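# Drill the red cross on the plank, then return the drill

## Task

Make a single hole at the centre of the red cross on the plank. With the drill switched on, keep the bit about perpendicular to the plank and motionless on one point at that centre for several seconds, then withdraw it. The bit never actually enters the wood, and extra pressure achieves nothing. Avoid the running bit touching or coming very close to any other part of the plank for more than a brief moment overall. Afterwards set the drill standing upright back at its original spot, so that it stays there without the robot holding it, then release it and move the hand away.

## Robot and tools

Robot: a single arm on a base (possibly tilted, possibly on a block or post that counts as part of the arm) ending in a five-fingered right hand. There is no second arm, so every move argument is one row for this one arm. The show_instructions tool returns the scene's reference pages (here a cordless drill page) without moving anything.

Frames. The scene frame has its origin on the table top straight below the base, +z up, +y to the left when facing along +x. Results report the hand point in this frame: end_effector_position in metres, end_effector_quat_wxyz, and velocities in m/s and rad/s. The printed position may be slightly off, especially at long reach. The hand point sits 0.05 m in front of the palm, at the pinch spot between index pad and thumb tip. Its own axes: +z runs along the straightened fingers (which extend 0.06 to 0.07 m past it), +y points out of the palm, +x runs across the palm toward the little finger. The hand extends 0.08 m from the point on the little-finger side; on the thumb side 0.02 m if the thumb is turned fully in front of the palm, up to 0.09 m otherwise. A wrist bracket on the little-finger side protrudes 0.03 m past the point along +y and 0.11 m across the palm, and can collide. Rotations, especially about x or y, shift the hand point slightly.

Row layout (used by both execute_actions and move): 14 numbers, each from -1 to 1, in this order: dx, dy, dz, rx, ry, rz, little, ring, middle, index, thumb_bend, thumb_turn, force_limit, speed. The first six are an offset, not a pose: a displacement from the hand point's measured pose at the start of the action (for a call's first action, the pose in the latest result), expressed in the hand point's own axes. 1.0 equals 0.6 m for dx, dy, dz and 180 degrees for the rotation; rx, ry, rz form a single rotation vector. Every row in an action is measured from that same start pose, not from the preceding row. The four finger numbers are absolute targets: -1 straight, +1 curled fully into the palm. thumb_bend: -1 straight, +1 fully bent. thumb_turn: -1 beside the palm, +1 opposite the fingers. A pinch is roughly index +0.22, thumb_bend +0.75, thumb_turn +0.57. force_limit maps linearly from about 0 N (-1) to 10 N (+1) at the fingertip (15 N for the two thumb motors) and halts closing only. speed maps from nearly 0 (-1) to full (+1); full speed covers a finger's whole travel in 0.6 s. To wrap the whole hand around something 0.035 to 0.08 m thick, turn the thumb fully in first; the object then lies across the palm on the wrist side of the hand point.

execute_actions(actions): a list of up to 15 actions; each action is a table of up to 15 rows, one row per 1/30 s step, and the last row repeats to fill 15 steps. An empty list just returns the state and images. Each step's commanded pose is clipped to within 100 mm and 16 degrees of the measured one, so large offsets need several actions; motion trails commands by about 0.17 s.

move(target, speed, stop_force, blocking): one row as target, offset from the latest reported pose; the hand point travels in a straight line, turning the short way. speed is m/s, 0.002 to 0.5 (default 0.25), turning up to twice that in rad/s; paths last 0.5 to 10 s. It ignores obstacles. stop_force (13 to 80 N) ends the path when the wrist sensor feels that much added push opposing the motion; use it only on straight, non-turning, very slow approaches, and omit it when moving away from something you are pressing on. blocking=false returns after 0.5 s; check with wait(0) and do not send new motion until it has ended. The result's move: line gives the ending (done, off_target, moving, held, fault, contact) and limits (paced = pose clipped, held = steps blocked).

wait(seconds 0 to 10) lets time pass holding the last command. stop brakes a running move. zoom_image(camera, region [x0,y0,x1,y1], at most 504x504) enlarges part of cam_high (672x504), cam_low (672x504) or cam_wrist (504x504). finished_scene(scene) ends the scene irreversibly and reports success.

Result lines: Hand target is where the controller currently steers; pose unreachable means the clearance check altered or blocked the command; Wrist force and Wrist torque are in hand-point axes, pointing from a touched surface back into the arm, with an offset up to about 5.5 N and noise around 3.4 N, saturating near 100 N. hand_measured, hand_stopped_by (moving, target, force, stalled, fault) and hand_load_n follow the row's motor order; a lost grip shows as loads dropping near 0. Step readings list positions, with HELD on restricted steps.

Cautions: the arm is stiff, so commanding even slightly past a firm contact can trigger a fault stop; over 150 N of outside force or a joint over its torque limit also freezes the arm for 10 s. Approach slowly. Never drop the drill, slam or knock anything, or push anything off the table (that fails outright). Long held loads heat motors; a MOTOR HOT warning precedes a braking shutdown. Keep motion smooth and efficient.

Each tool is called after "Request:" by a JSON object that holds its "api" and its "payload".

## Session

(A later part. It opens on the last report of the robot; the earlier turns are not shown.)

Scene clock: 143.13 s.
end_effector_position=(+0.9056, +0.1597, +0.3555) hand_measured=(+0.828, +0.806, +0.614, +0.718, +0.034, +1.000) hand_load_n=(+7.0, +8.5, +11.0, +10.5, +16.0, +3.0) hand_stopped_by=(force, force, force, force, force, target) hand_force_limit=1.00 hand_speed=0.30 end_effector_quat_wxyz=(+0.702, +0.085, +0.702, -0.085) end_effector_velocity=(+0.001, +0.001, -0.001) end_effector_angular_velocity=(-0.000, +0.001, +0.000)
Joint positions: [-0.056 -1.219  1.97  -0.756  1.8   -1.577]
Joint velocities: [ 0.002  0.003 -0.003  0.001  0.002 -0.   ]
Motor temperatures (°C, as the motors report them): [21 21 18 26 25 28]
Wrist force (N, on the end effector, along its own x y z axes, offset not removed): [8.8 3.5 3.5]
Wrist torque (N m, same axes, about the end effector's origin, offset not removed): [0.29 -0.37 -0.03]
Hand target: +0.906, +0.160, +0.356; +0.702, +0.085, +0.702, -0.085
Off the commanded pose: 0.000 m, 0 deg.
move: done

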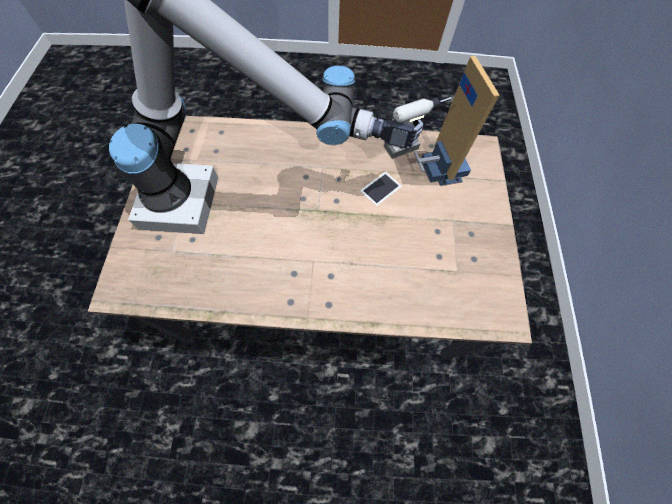

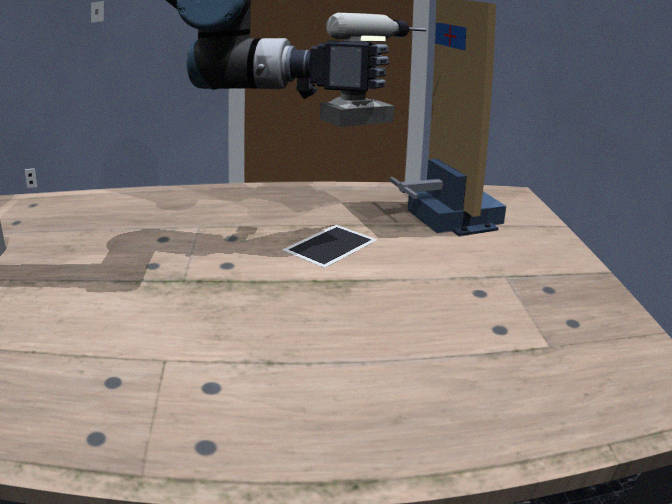

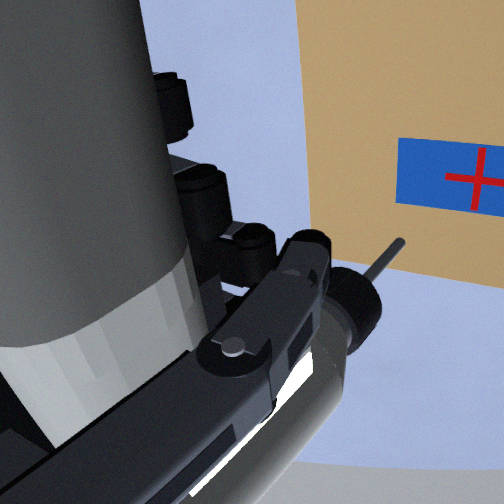

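Request:
{"api": "move", "payload": {"target": [0.028,0.085,0.033,0,0,0,0.95,0.95,0.95,0.95,0.95,1,1,0.3], "speed": 0.08}}

Request:
{"api": "zoom_image", "payload": {"camera": "cam_high", "region": [380,40,520,180]}}

Request:
{"api": "zoom_image", "payload": {"camera": "cam_low", "region": [340,0,520,120]}}

Scene clock: 161.27 s.
end_effector_position=(+0.9369, +0.2043, +0.3388) hand_measured=(+0.828, +0.806, +0.614, +0.718, +0.034, +1.000) hand_load_n=(+7.0, +8.5, +11.0, +10.5, +16.0, +3.0) hand_stopped_by=(force, force, force, force, force, target) hand_force_limit=1.00 hand_speed=0.30 end_effector_quat_wxyz=(+0.702, +0.085, +0.702, -0.085) end_effector_velocity=(+0.002, +0.002, -0.003) end_effector_angular_velocity=(+0.000, +0.001, +0.000)
Joint positions: [ 0.011 -1.142  1.892 -0.755  1.867 -1.578]
Joint velocities: [ 0.002  0.006 -0.003 -0.001  0.002  0.   ]
Motor temperatures (°C, as the motors report them): [21 21 18 26 25 28]
Wrist force (N, on the end effector, along its own x y z axes, offset not removed): [11.7 0.3 -1.7]
Wrist torque (N m, same axes, about the end effector's origin, offset not removed): [0.13 -0.62 0.25]
Hand target: +0.937, +0.204, +0.339; +0.702, +0.085, +0.702, -0.085
Off the commanded pose: 0.000 m, 0 deg.
move: done

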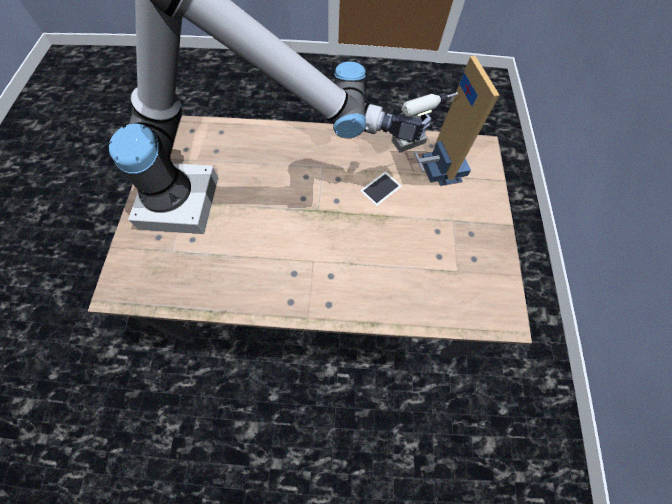

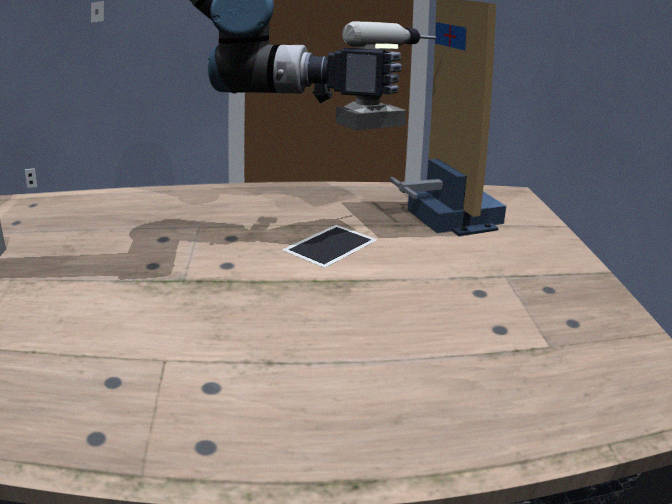

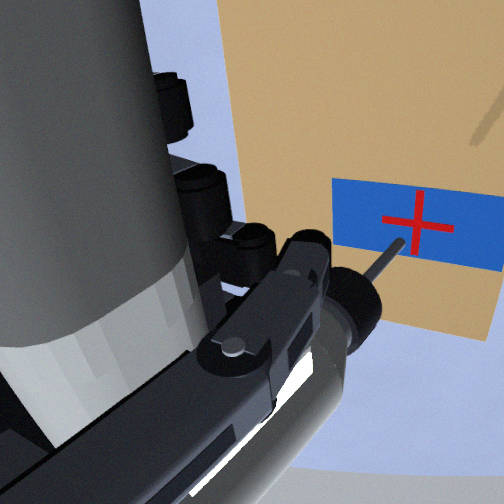

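Region (380, 40, 520, 180) of cam_high's 672x504 image, scaled by 3.600, with more detail than that image has.

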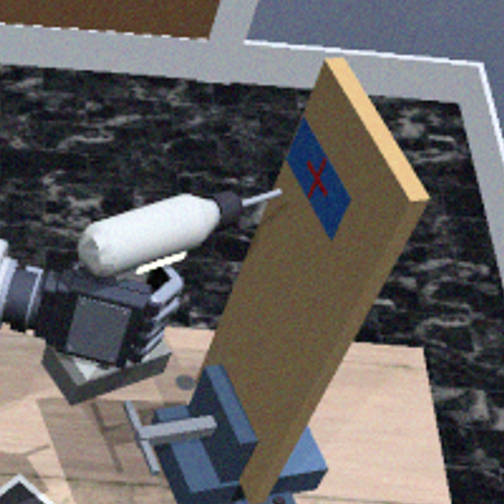

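Region (340, 0, 520, 120) of cam_low's 672x504 image, scaled by 2.800, with more detail than that image has.

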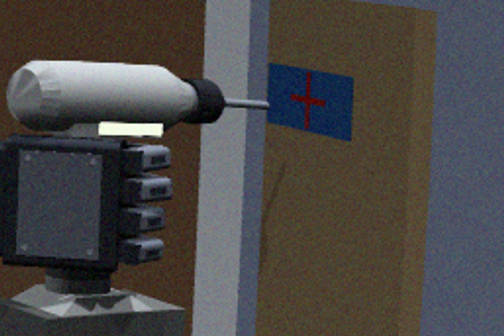

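Request:
{"api": "move", "payload": {"target": [-0.008,0.019,0.027,0,0,0,0.95,0.95,0.95,0.95,0.95,1,1,0.3], "speed": 0.04}}

Request:
{"api": "zoom_image", "payload": {"camera": "cam_high", "region": [420,50,500,130]}}

Request:
{"api": "zoom_image", "payload": {"camera": "cam_low", "region": [400,0,490,70]}}

Scene clock: 176.50 s.
end_effector_position=(+0.9552, +0.2115, +0.3436) hand_measured=(+0.828, +0.806, +0.614, +0.718, +0.034, +1.000) hand_load_n=(+7.0, +8.5, +11.0, +10.5, +16.0, +3.0) hand_stopped_by=(force, force, force, force, force, target) hand_force_limit=1.00 hand_speed=0.30 end_effector_quat_wxyz=(+0.702, +0.085, +0.702, -0.085) end_effector_velocity=(+0.001, +0.001, +0.001) end_effector_angular_velocity=(-0.000, -0.001, +0.001)
Joint positions: [ 0.02  -1.122  1.848 -0.731  1.876 -1.578]
Joint velocities: [ 0.001  0.002 -0.004  0.001  0.    -0.   ]
Motor temperatures (°C, as the motors report them): [21 21 18 26 25 28]
Wrist force (N, on the end effector, along its own x y z axes, offset not removed): [8.2 0.6 -1.2]
Wrist torque (N m, same axes, about the end effector's origin, offset not removed): [0.13 -0.24 0.18]
Hand target: +0.955, +0.212, +0.344; +0.702, +0.085, +0.702, -0.085
Off the commanded pose: 0.000 m, 0 deg.
move: done

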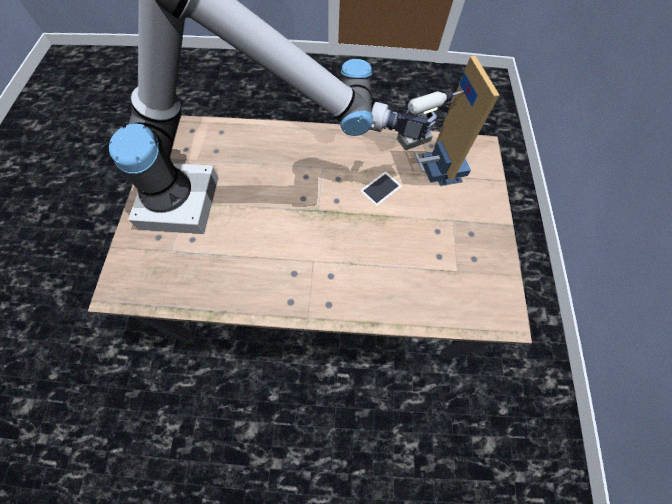

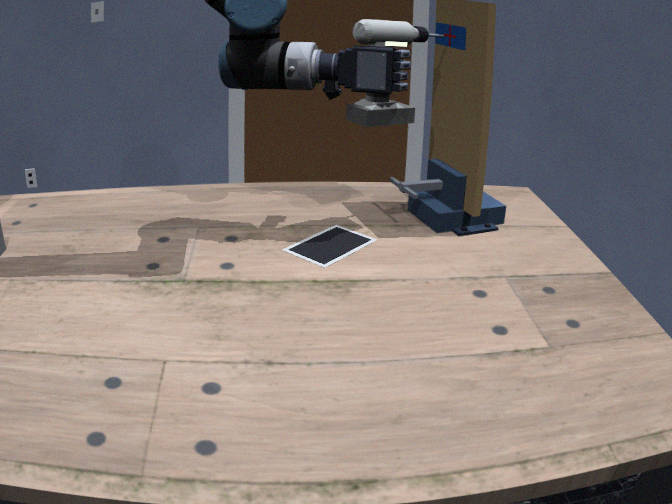

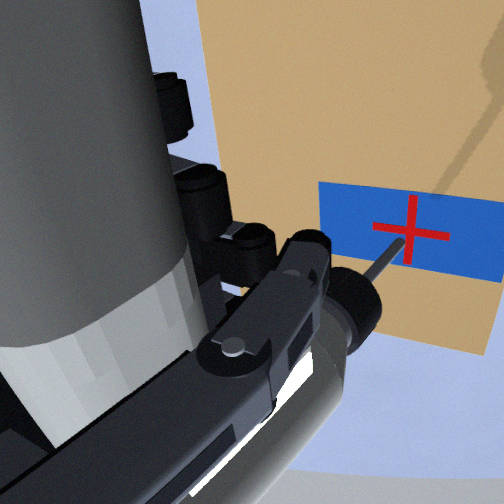

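Region (420, 50, 500, 130) of cam_high's 672x504 image, scaled by 6.300, with more detail than that image has.

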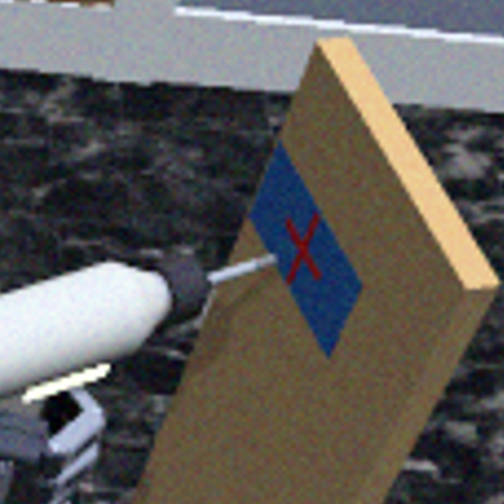

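Region (400, 0, 490, 70) of cam_low's 672x504 image, scaled by 5.600, with more detail than that image has.

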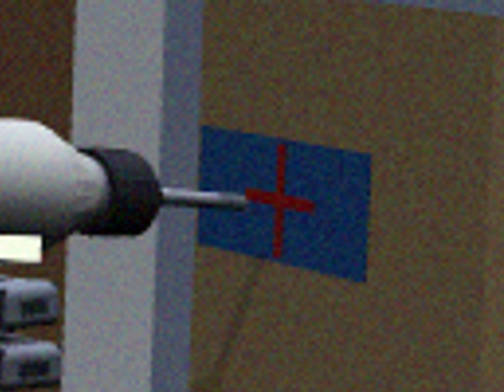

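Request:
{"api": "move", "payload": {"target": [-0.003,0.027,0.035,0,0,0,0.95,0.95,0.95,0.95,0.95,1,1,0.3], "speed": 0.005, "stop_force": 13}}

Request:
{"api": "wait", "payload": {"seconds": 4}}

Request:
{"api": "zoom_image", "payload": {"camera": "cam_high", "region": [420,50,500,130]}}

Request:
{"api": "zoom_image", "payload": {"camera": "cam_low", "region": [400,0,490,70]}}

Scene clock: 189.77 s.
end_effector_position=(+0.9719, +0.2189, +0.3447) hand_measured=(+0.828, +0.806, +0.614, +0.718, +0.032, +1.000) hand_load_n=(+7.5, +8.5, +10.5, +10.0, +16.5, +2.0) hand_stopped_by=(force, force, force, force, force, target) hand_force_limit=1.00 hand_speed=0.30 end_effector_quat_wxyz=(+0.702, +0.085, +0.702, -0.085) end_effector_velocity=(-0.001, -0.001, +0.001) end_effector_angular_velocity=(+0.000, -0.002, -0.001)
Joint positions: [ 0.029 -1.099  1.809 -0.714  1.885 -1.578]
Joint velocities: [-0.001 -0.002  0.003 -0.002 -0.     0.   ]
Motor temperatures (°C, as the motors report them): [21 21 18 26 25 28]
Wrist force (N, on the end effector, along its own x y z axes, offset not removed): [17.5 -5.9 -11.5]
Wrist torque (N m, same axes, about the end effector's origin, offset not removed): [-0.04 -1.11 0.46]
Hand target: +0.972, +0.219, +0.345; +0.702, +0.085, +0.702, -0.085
Off the commanded pose: 0.008 m, 0 deg.
move: contact

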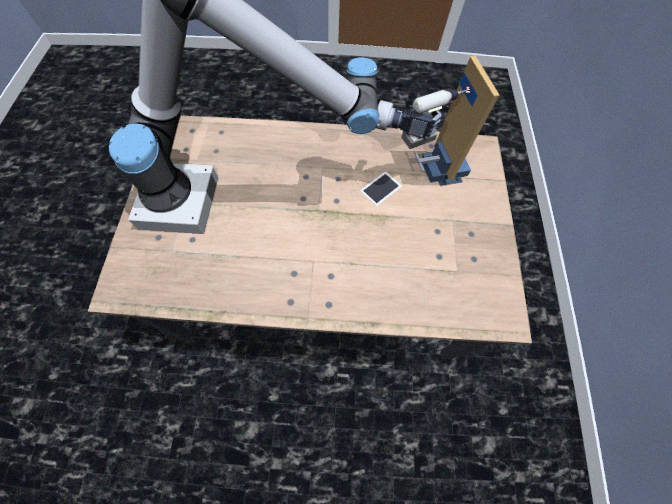

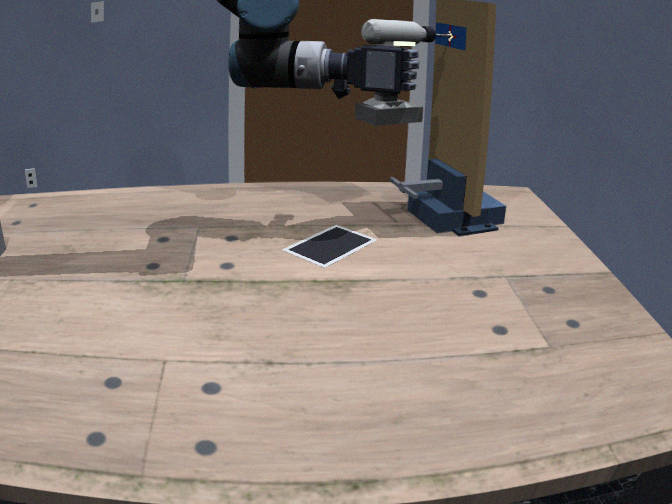

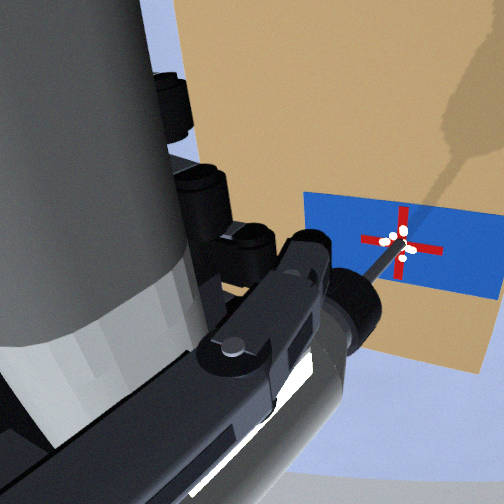

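Scene clock: 193.77 s.
end_effector_position=(+0.9717, +0.2188, +0.3448) hand_measured=(+0.828, +0.806, +0.614, +0.718, +0.032, +1.000) hand_load_n=(+7.5, +8.5, +10.5, +10.0, +16.5, +2.0) hand_stopped_by=(force, force, force, force, force, target) hand_force_limit=1.00 hand_speed=0.30 end_effector_quat_wxyz=(+0.702, +0.085, +0.702, -0.085) end_effector_velocity=(+0.000, -0.000, -0.001) end_effector_angular_velocity=(-0.001, +0.001, +0.000)
Joint positions: [ 0.029 -1.1    1.809 -0.714  1.885 -1.578]
Joint velocities: [-0.     0.001  0.    -0.    -0.    -0.001]
Motor temperatures (°C, as the motors report them): [21 21 18 26 25 28]
Wrist force (N, on the end effector, along its own x y z axes, offset not removed): [13.8 0.2 -10.9]
Wrist torque (N m, same axes, about the end effector's origin, offset not removed): [0.57 -0.26 0.19]
Hand target: +0.972, +0.219, +0.345; +0.702, +0.085, +0.702, -0.085
Off the commanded pose: 0.008 m, 0 deg.
wait: 4.00 s; at rest by 0.17 s

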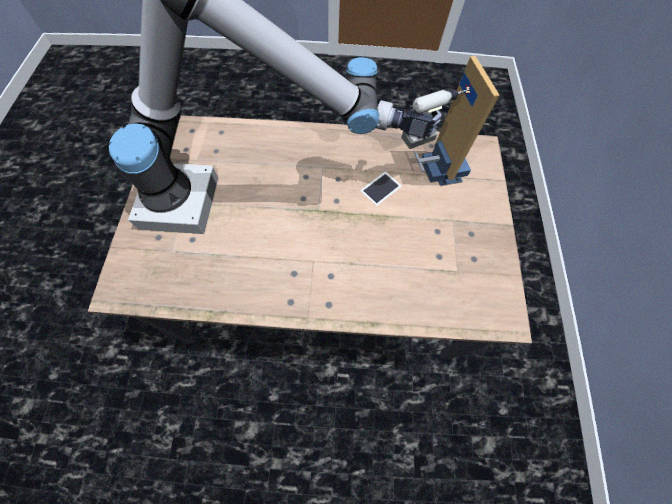

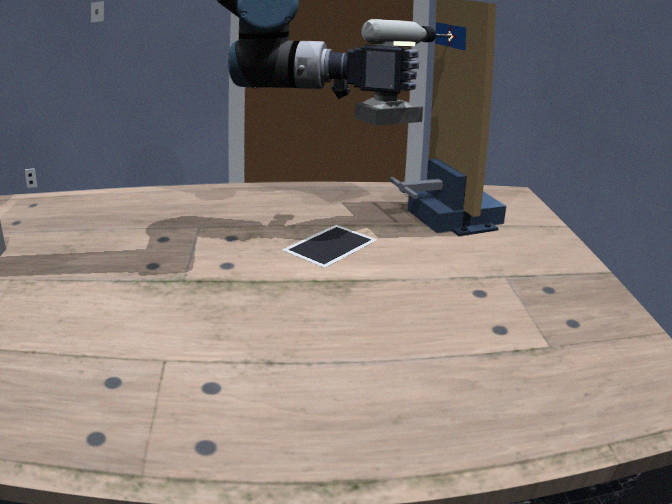

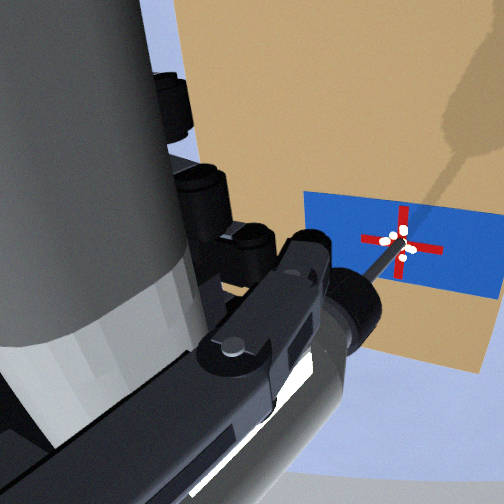

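Region (420, 50, 500, 130) of cam_high's 672x504 image, scaled by 6.300, with more detail than that image has.

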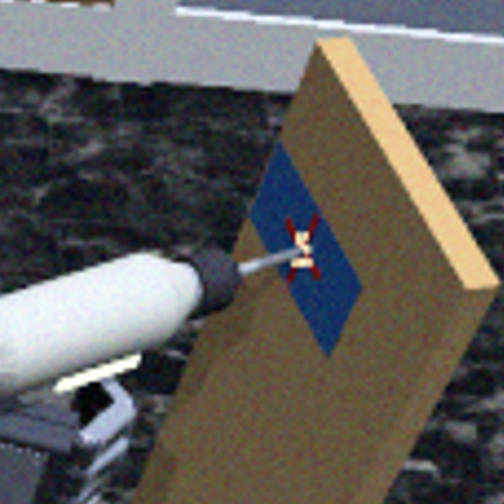

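Region (400, 0, 490, 70) of cam_low's 672x504 image, scaled by 5.600, with more detail than that image has.

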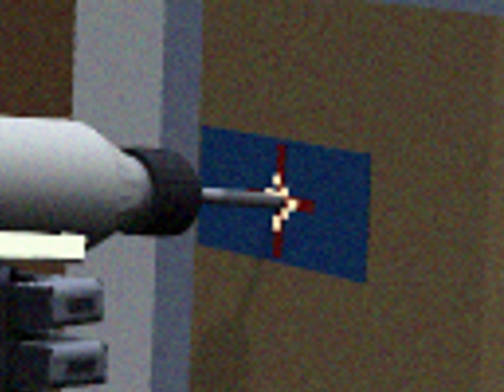

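Request:
{"api": "move", "payload": {"target": [0,-0.08,-0.115,0,0,0,0.95,0.95,0.95,0.95,0.95,1,1,0.3], "speed": 0.15}}

Request:
{"api": "zoom_image", "payload": {"camera": "cam_low", "region": [400,0,490,70]}}

Scene clock: 201.03 s.
end_effector_position=(+0.8934, +0.1887, +0.3447) hand_measured=(+0.828, +0.806, +0.614, +0.718, +0.032, +1.000) hand_load_n=(+7.5, +8.5, +11.0, +10.5, +16.5, +2.5) hand_stopped_by=(force, force, force, force, force, target) hand_force_limit=1.00 hand_speed=0.30 end_effector_quat_wxyz=(+0.702, +0.085, +0.702, -0.085) end_effector_velocity=(-0.002, -0.001, +0.002) end_effector_angular_velocity=(+0.001, -0.003, -0.000)
Joint positions: [-0.01  -1.21   1.984 -0.779  1.846 -1.577]
Joint velocities: [-0.001 -0.005  0.004 -0.003 -0.001  0.   ]
Motor temperatures (°C, as the motors report them): [21 21 18 26 25 28]
Wrist force (N, on the end effector, along its own x y z axes, offset not removed): [11.5 1.4 -2.5]
Wrist torque (N m, same axes, about the end effector's origin, offset not removed): [0.52 -0.65 0.11]
Hand target: +0.893, +0.189, +0.345; +0.702, +0.085, +0.702, -0.085
Off the commanded pose: 0.000 m, 0 deg.
move: done

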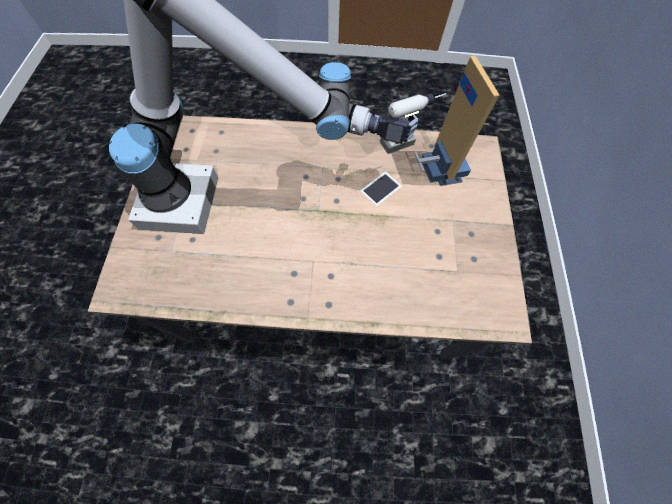

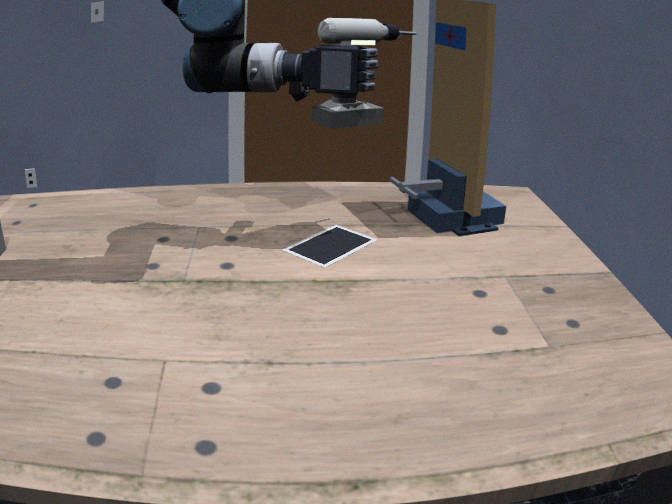

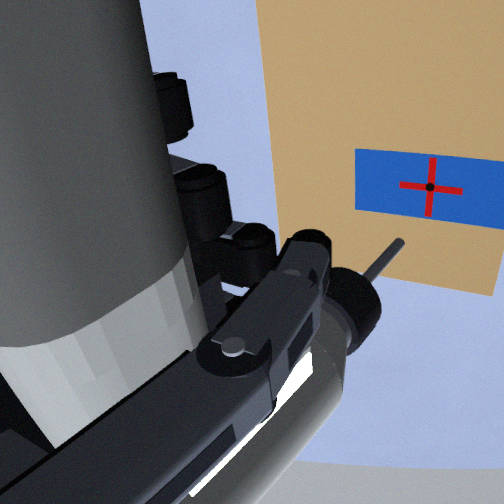

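Region (400, 0, 490, 70) of cam_low's 672x504 image, scaled by 5.600, with more detail than that image has.

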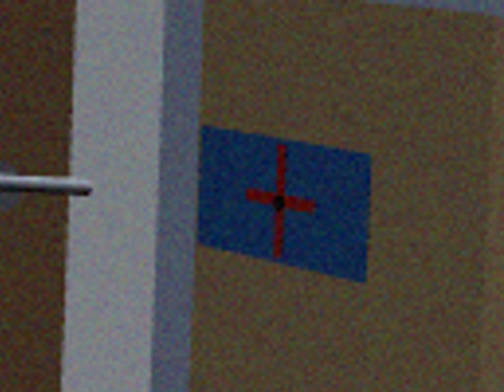

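Request:
{"api": "move", "payload": {"target": [0.15,-0.094,-0.043,-0.077,0,0,0.95,0.95,0.95,0.95,0.95,1,1,0.3], "speed": 0.15}}

Request:
{"api": "zoom_image", "payload": {"camera": "cam_high", "region": [310,70,490,250]}}

Scene clock: 209.20 s.
end_effector_position=(+0.8551, +0.1402, +0.2550) hand_measured=(+0.828, +0.806, +0.614, +0.718, +0.032, +1.000) hand_load_n=(+7.5, +8.5, +11.0, +10.5, +16.5, +2.5) hand_stopped_by=(force, force, force, force, force, target) hand_force_limit=1.00 hand_speed=0.30 end_effector_quat_wxyz=(+0.707, +0.000, +0.707, +0.001) end_effector_velocity=(-0.001, -0.001, -0.001) end_effector_angular_velocity=(-0.000, -0.001, +0.008)
Joint positions: [-0.205 -1.152  2.133 -0.984  1.409 -1.576]
Joint velocities: [-0.005  0.002  0.002 -0.005 -0.013  0.   ]
Motor temperatures (°C, as the motors report them): [21 21 18 26 25 28]
Wrist force (N, on the end effector, along its own x y z axes, offset not removed): [10.2 -0.2 -1.3]
Wrist torque (N m, same axes, about the end effector's origin, offset not removed): [-0.01 -0.44 0.18]
Hand target: +0.855, +0.140, +0.255; +0.707, +0.000, +0.707, +0.001
Off the commanded pose: 0.000 m, 0 deg.
move: done

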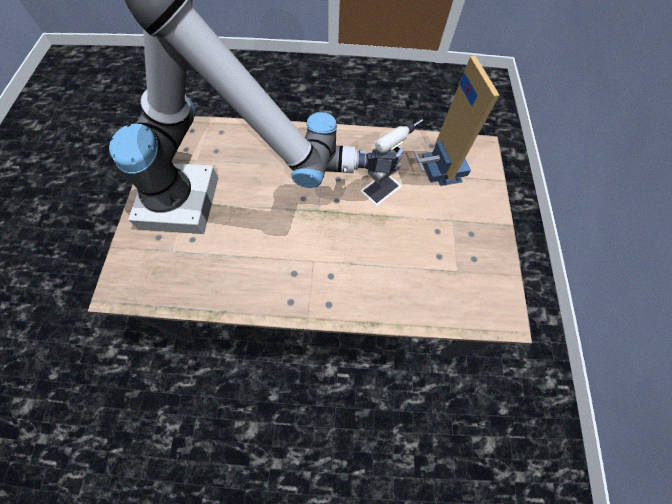

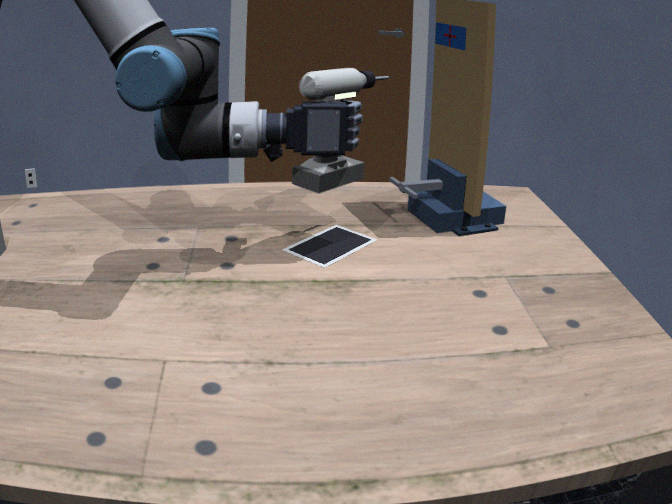

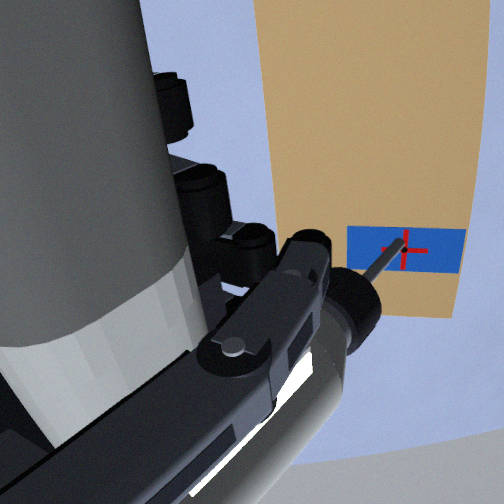

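Region (310, 70, 490, 250) of cam_high's 672x504 image, scaled by 2.800, with more detail than that image has.

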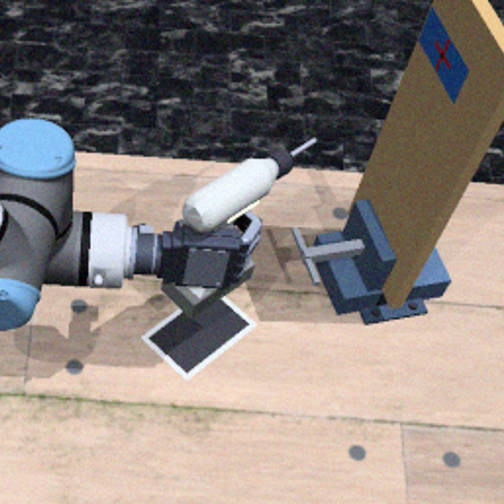

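Request:
{"api": "move", "payload": {"target": [0.16,0,0,0,0,0,0.95,0.95,0.95,0.95,0.95,1,1,0.3], "speed": 0.12}}

Request:
{"api": "zoom_image", "payload": {"camera": "cam_high", "region": [330,120,450,230]}}

Request:
{"api": "zoom_image", "payload": {"camera": "cam_low", "region": [260,120,430,280]}}

Scene clock: 216.77 s.
end_effector_position=(+0.8552, +0.1402, +0.1592) hand_measured=(+0.828, +0.806, +0.614, +0.718, +0.032, +1.000) hand_load_n=(+7.5, +8.5, +11.0, +10.5, +16.5, +2.5) hand_stopped_by=(force, force, force, force, force, target) hand_force_limit=1.00 hand_speed=0.30 end_effector_quat_wxyz=(+0.707, +0.000, +0.707, +0.000) end_effector_velocity=(+0.000, +0.000, -0.001) end_effector_angular_velocity=(+0.000, -0.001, +0.000)
Joint positions: [-0.207 -0.989  2.145 -1.158  1.408 -1.576]
Joint velocities: [ 0.     0.003 -0.001 -0.004 -0.     0.   ]
Motor temperatures (°C, as the motors report them): [21 21 18 26 25 28]
Wrist force (N, on the end effector, along its own x y z axes, offset not removed): [5.7 4.6 -1.2]
Wrist torque (N m, same axes, about the end effector's origin, offset not removed): [0.80 0.12 0.12]
Hand target: +0.855, +0.140, +0.159; +0.707, +0.000, +0.707, +0.001
Off the commanded pose: 0.000 m, 0 deg.
move: done

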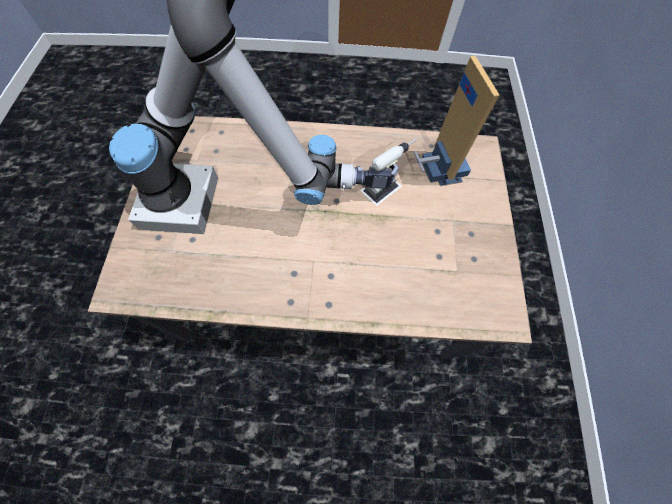

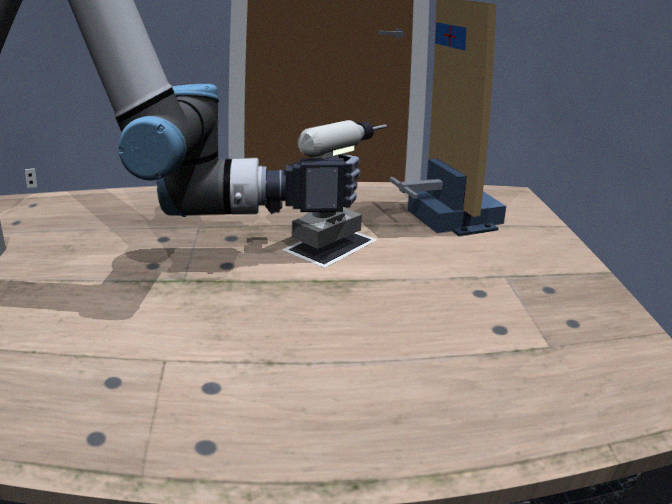

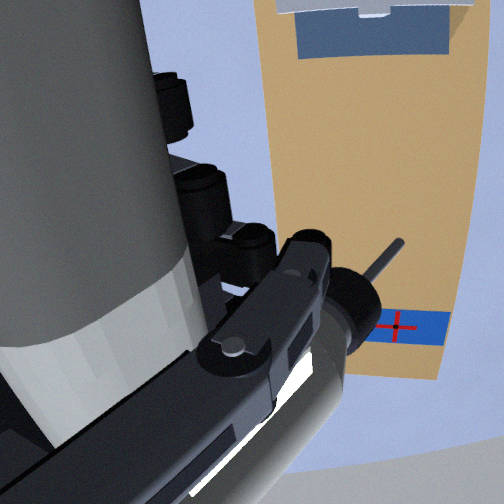

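Region (330, 120, 450, 230) of cam_high's 672x504 image, scaled by 4.200, with more detail than that image has; it fills the top 462 rows of this view, and the rest is white.

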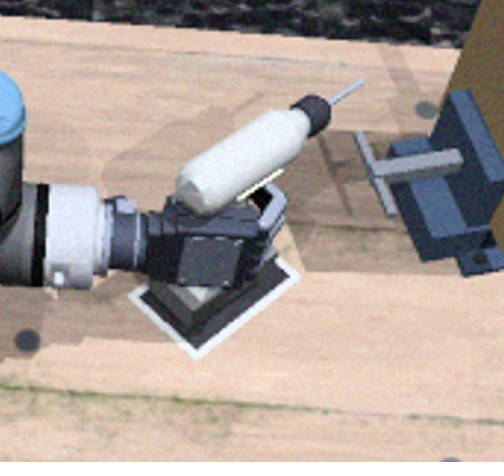

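Region (260, 120, 430, 280) of cam_low's 672x504 image, scaled by 2.965, with more detail than that image has; it fills the top 474 rows of this view, and the rest is white.

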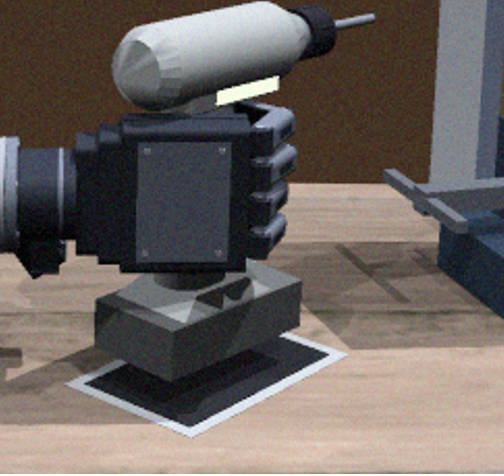

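Request:
{"api": "move", "payload": {"target": [0.025,-0.007,0.003,0,0,0,0.95,0.95,0.95,0.95,0.95,1,1,0.3], "speed": 0.03}}

Request:
{"api": "move", "payload": {"target": [0.035,0,0,0,0,0,0.95,0.95,0.95,0.95,0.95,1,1,0.3], "speed": 0.005, "stop_force": 13}}

Request:
{"api": "zoom_image", "payload": {"camera": "cam_high", "region": [330,120,450,230]}}

Request:
{"api": "zoom_image", "payload": {"camera": "cam_low", "region": [260,120,430,280]}}

Scene clock: 229.00 s.
end_effector_position=(+0.8570, +0.1360, +0.1444) hand_measured=(+0.828, +0.806, +0.614, +0.718, +0.032, +1.000) hand_load_n=(+7.5, +8.5, +11.0, +10.5, +16.5, +2.5) hand_stopped_by=(force, force, force, force, force, target) hand_force_limit=1.00 hand_speed=0.30 end_effector_quat_wxyz=(+0.707, +0.000, +0.707, +0.000) end_effector_velocity=(+0.000, -0.000, -0.002) end_effector_angular_velocity=(-0.000, -0.000, +0.000)
Joint positions: [-0.213 -0.962  2.142 -1.182  1.402 -1.576]
Joint velocities: [-0.001  0.003 -0.    -0.002 -0.001 -0.   ]
Motor temperatures (°C, as the motors report them): [21 21 18 26 25 28]
Wrist force (N, on the end effector, along its own x y z axes, offset not removed): [9.9 7.0 -3.7]
Wrist torque (N m, same axes, about the end effector's origin, offset not removed): [1.21 -0.35 0.08]
Hand target: +0.857, +0.136, +0.144; +0.707, +0.000, +0.707, +0.000
Off the commanded pose: 0.000 m, 0 deg.
move: done

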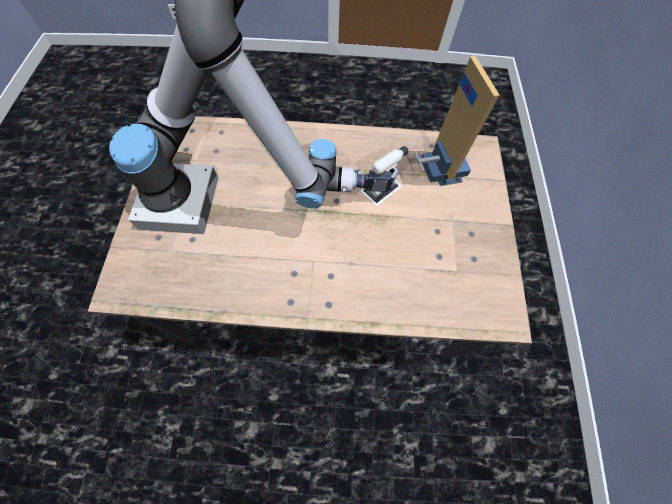

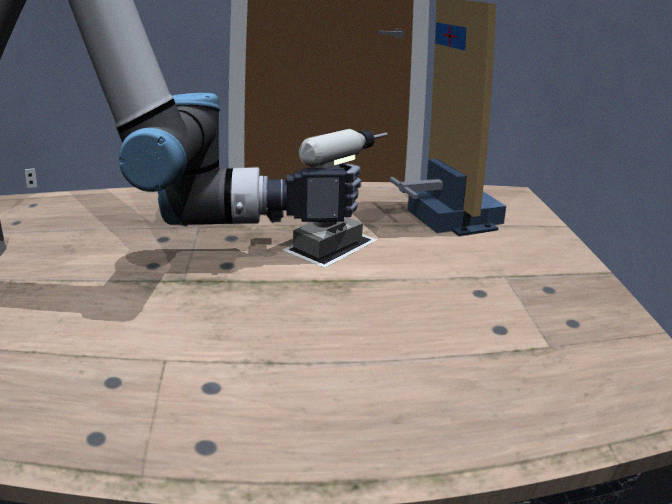

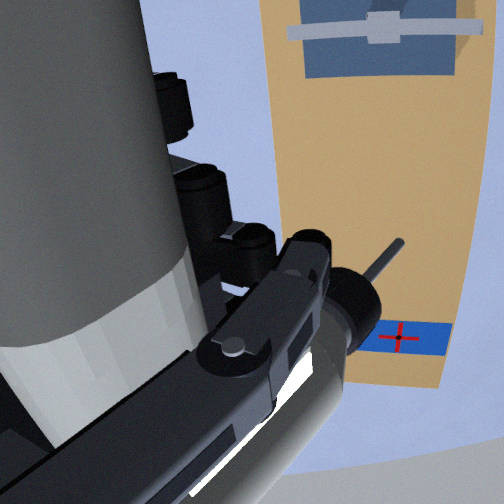

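Scene clock: 231.33 s.
end_effector_position=(+0.8571, +0.1360, +0.1346) hand_measured=(+0.828, +0.806, +0.614, +0.718, +0.032, +1.000) hand_load_n=(+8.5, +9.0, +10.5, +10.5, +16.5, +3.0) hand_stopped_by=(force, force, force, force, force, target) hand_force_limit=1.00 hand_speed=0.30 end_effector_quat_wxyz=(+0.707, +0.000, +0.707, +0.000) end_effector_velocity=(-0.000, -0.000, +0.000) end_effector_angular_velocity=(+0.000, +0.002, +0.000)
Joint positions: [-0.214 -0.944  2.14  -1.199  1.401 -1.576]
Joint velocities: [-0.    -0.002  0.     0.004 -0.     0.   ]
Motor temperatures (°C, as the motors report them): [21 21 18 26 25 28]
Wrist force (N, on the end effector, along its own x y z axes, offset not removed): [-1.6 2.2 2.2]
Wrist torque (N m, same axes, about the end effector's origin, offset not removed): [-0.18 -0.56 0.37]
Hand target: +0.857, +0.136, +0.135; +0.707, +0.000, +0.707, +0.000
Off the commanded pose: 0.011 m, 0 deg.
move: contact

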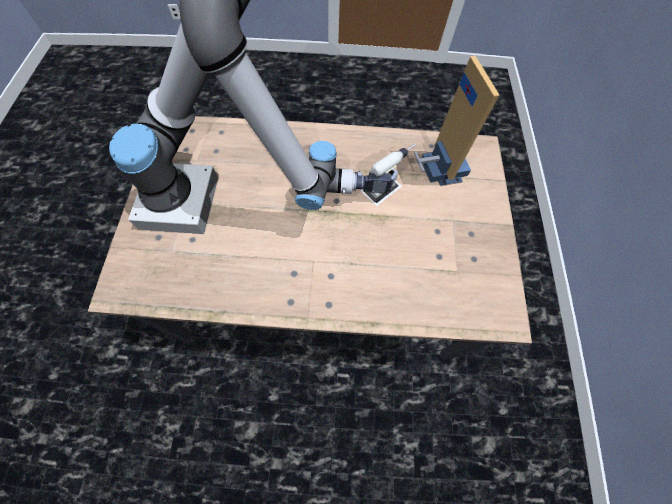

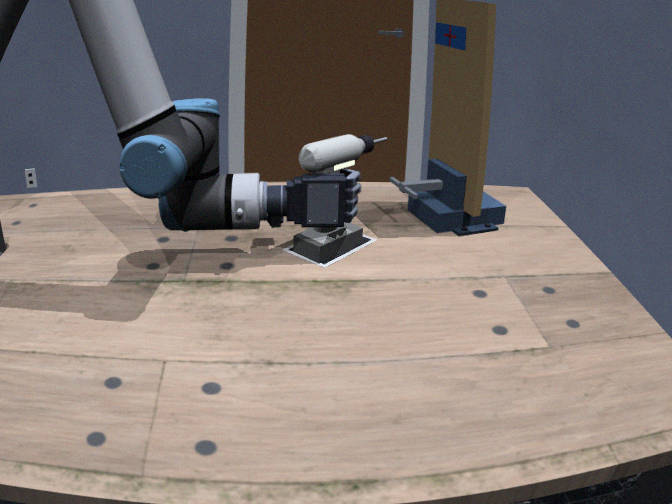

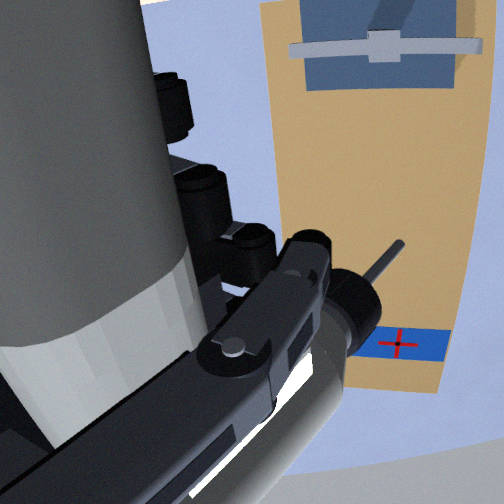

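Region (330, 120, 450, 230) of cam_high's 672x504 image, scaled by 4.200, with more detail than that image has; it fills the top 462 rows of this view, and the rest is white.

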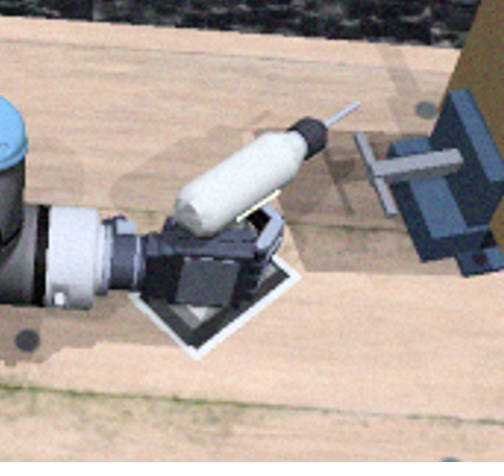

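Region (260, 120, 430, 280) of cam_low's 672x504 image, scaled by 2.965, with more detail than that image has; it fills the top 474 rows of this view, and the rest is white.

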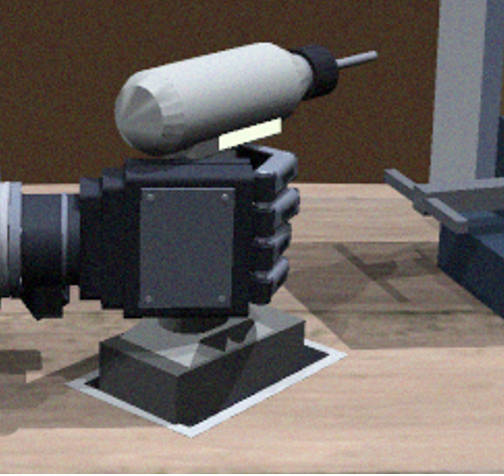

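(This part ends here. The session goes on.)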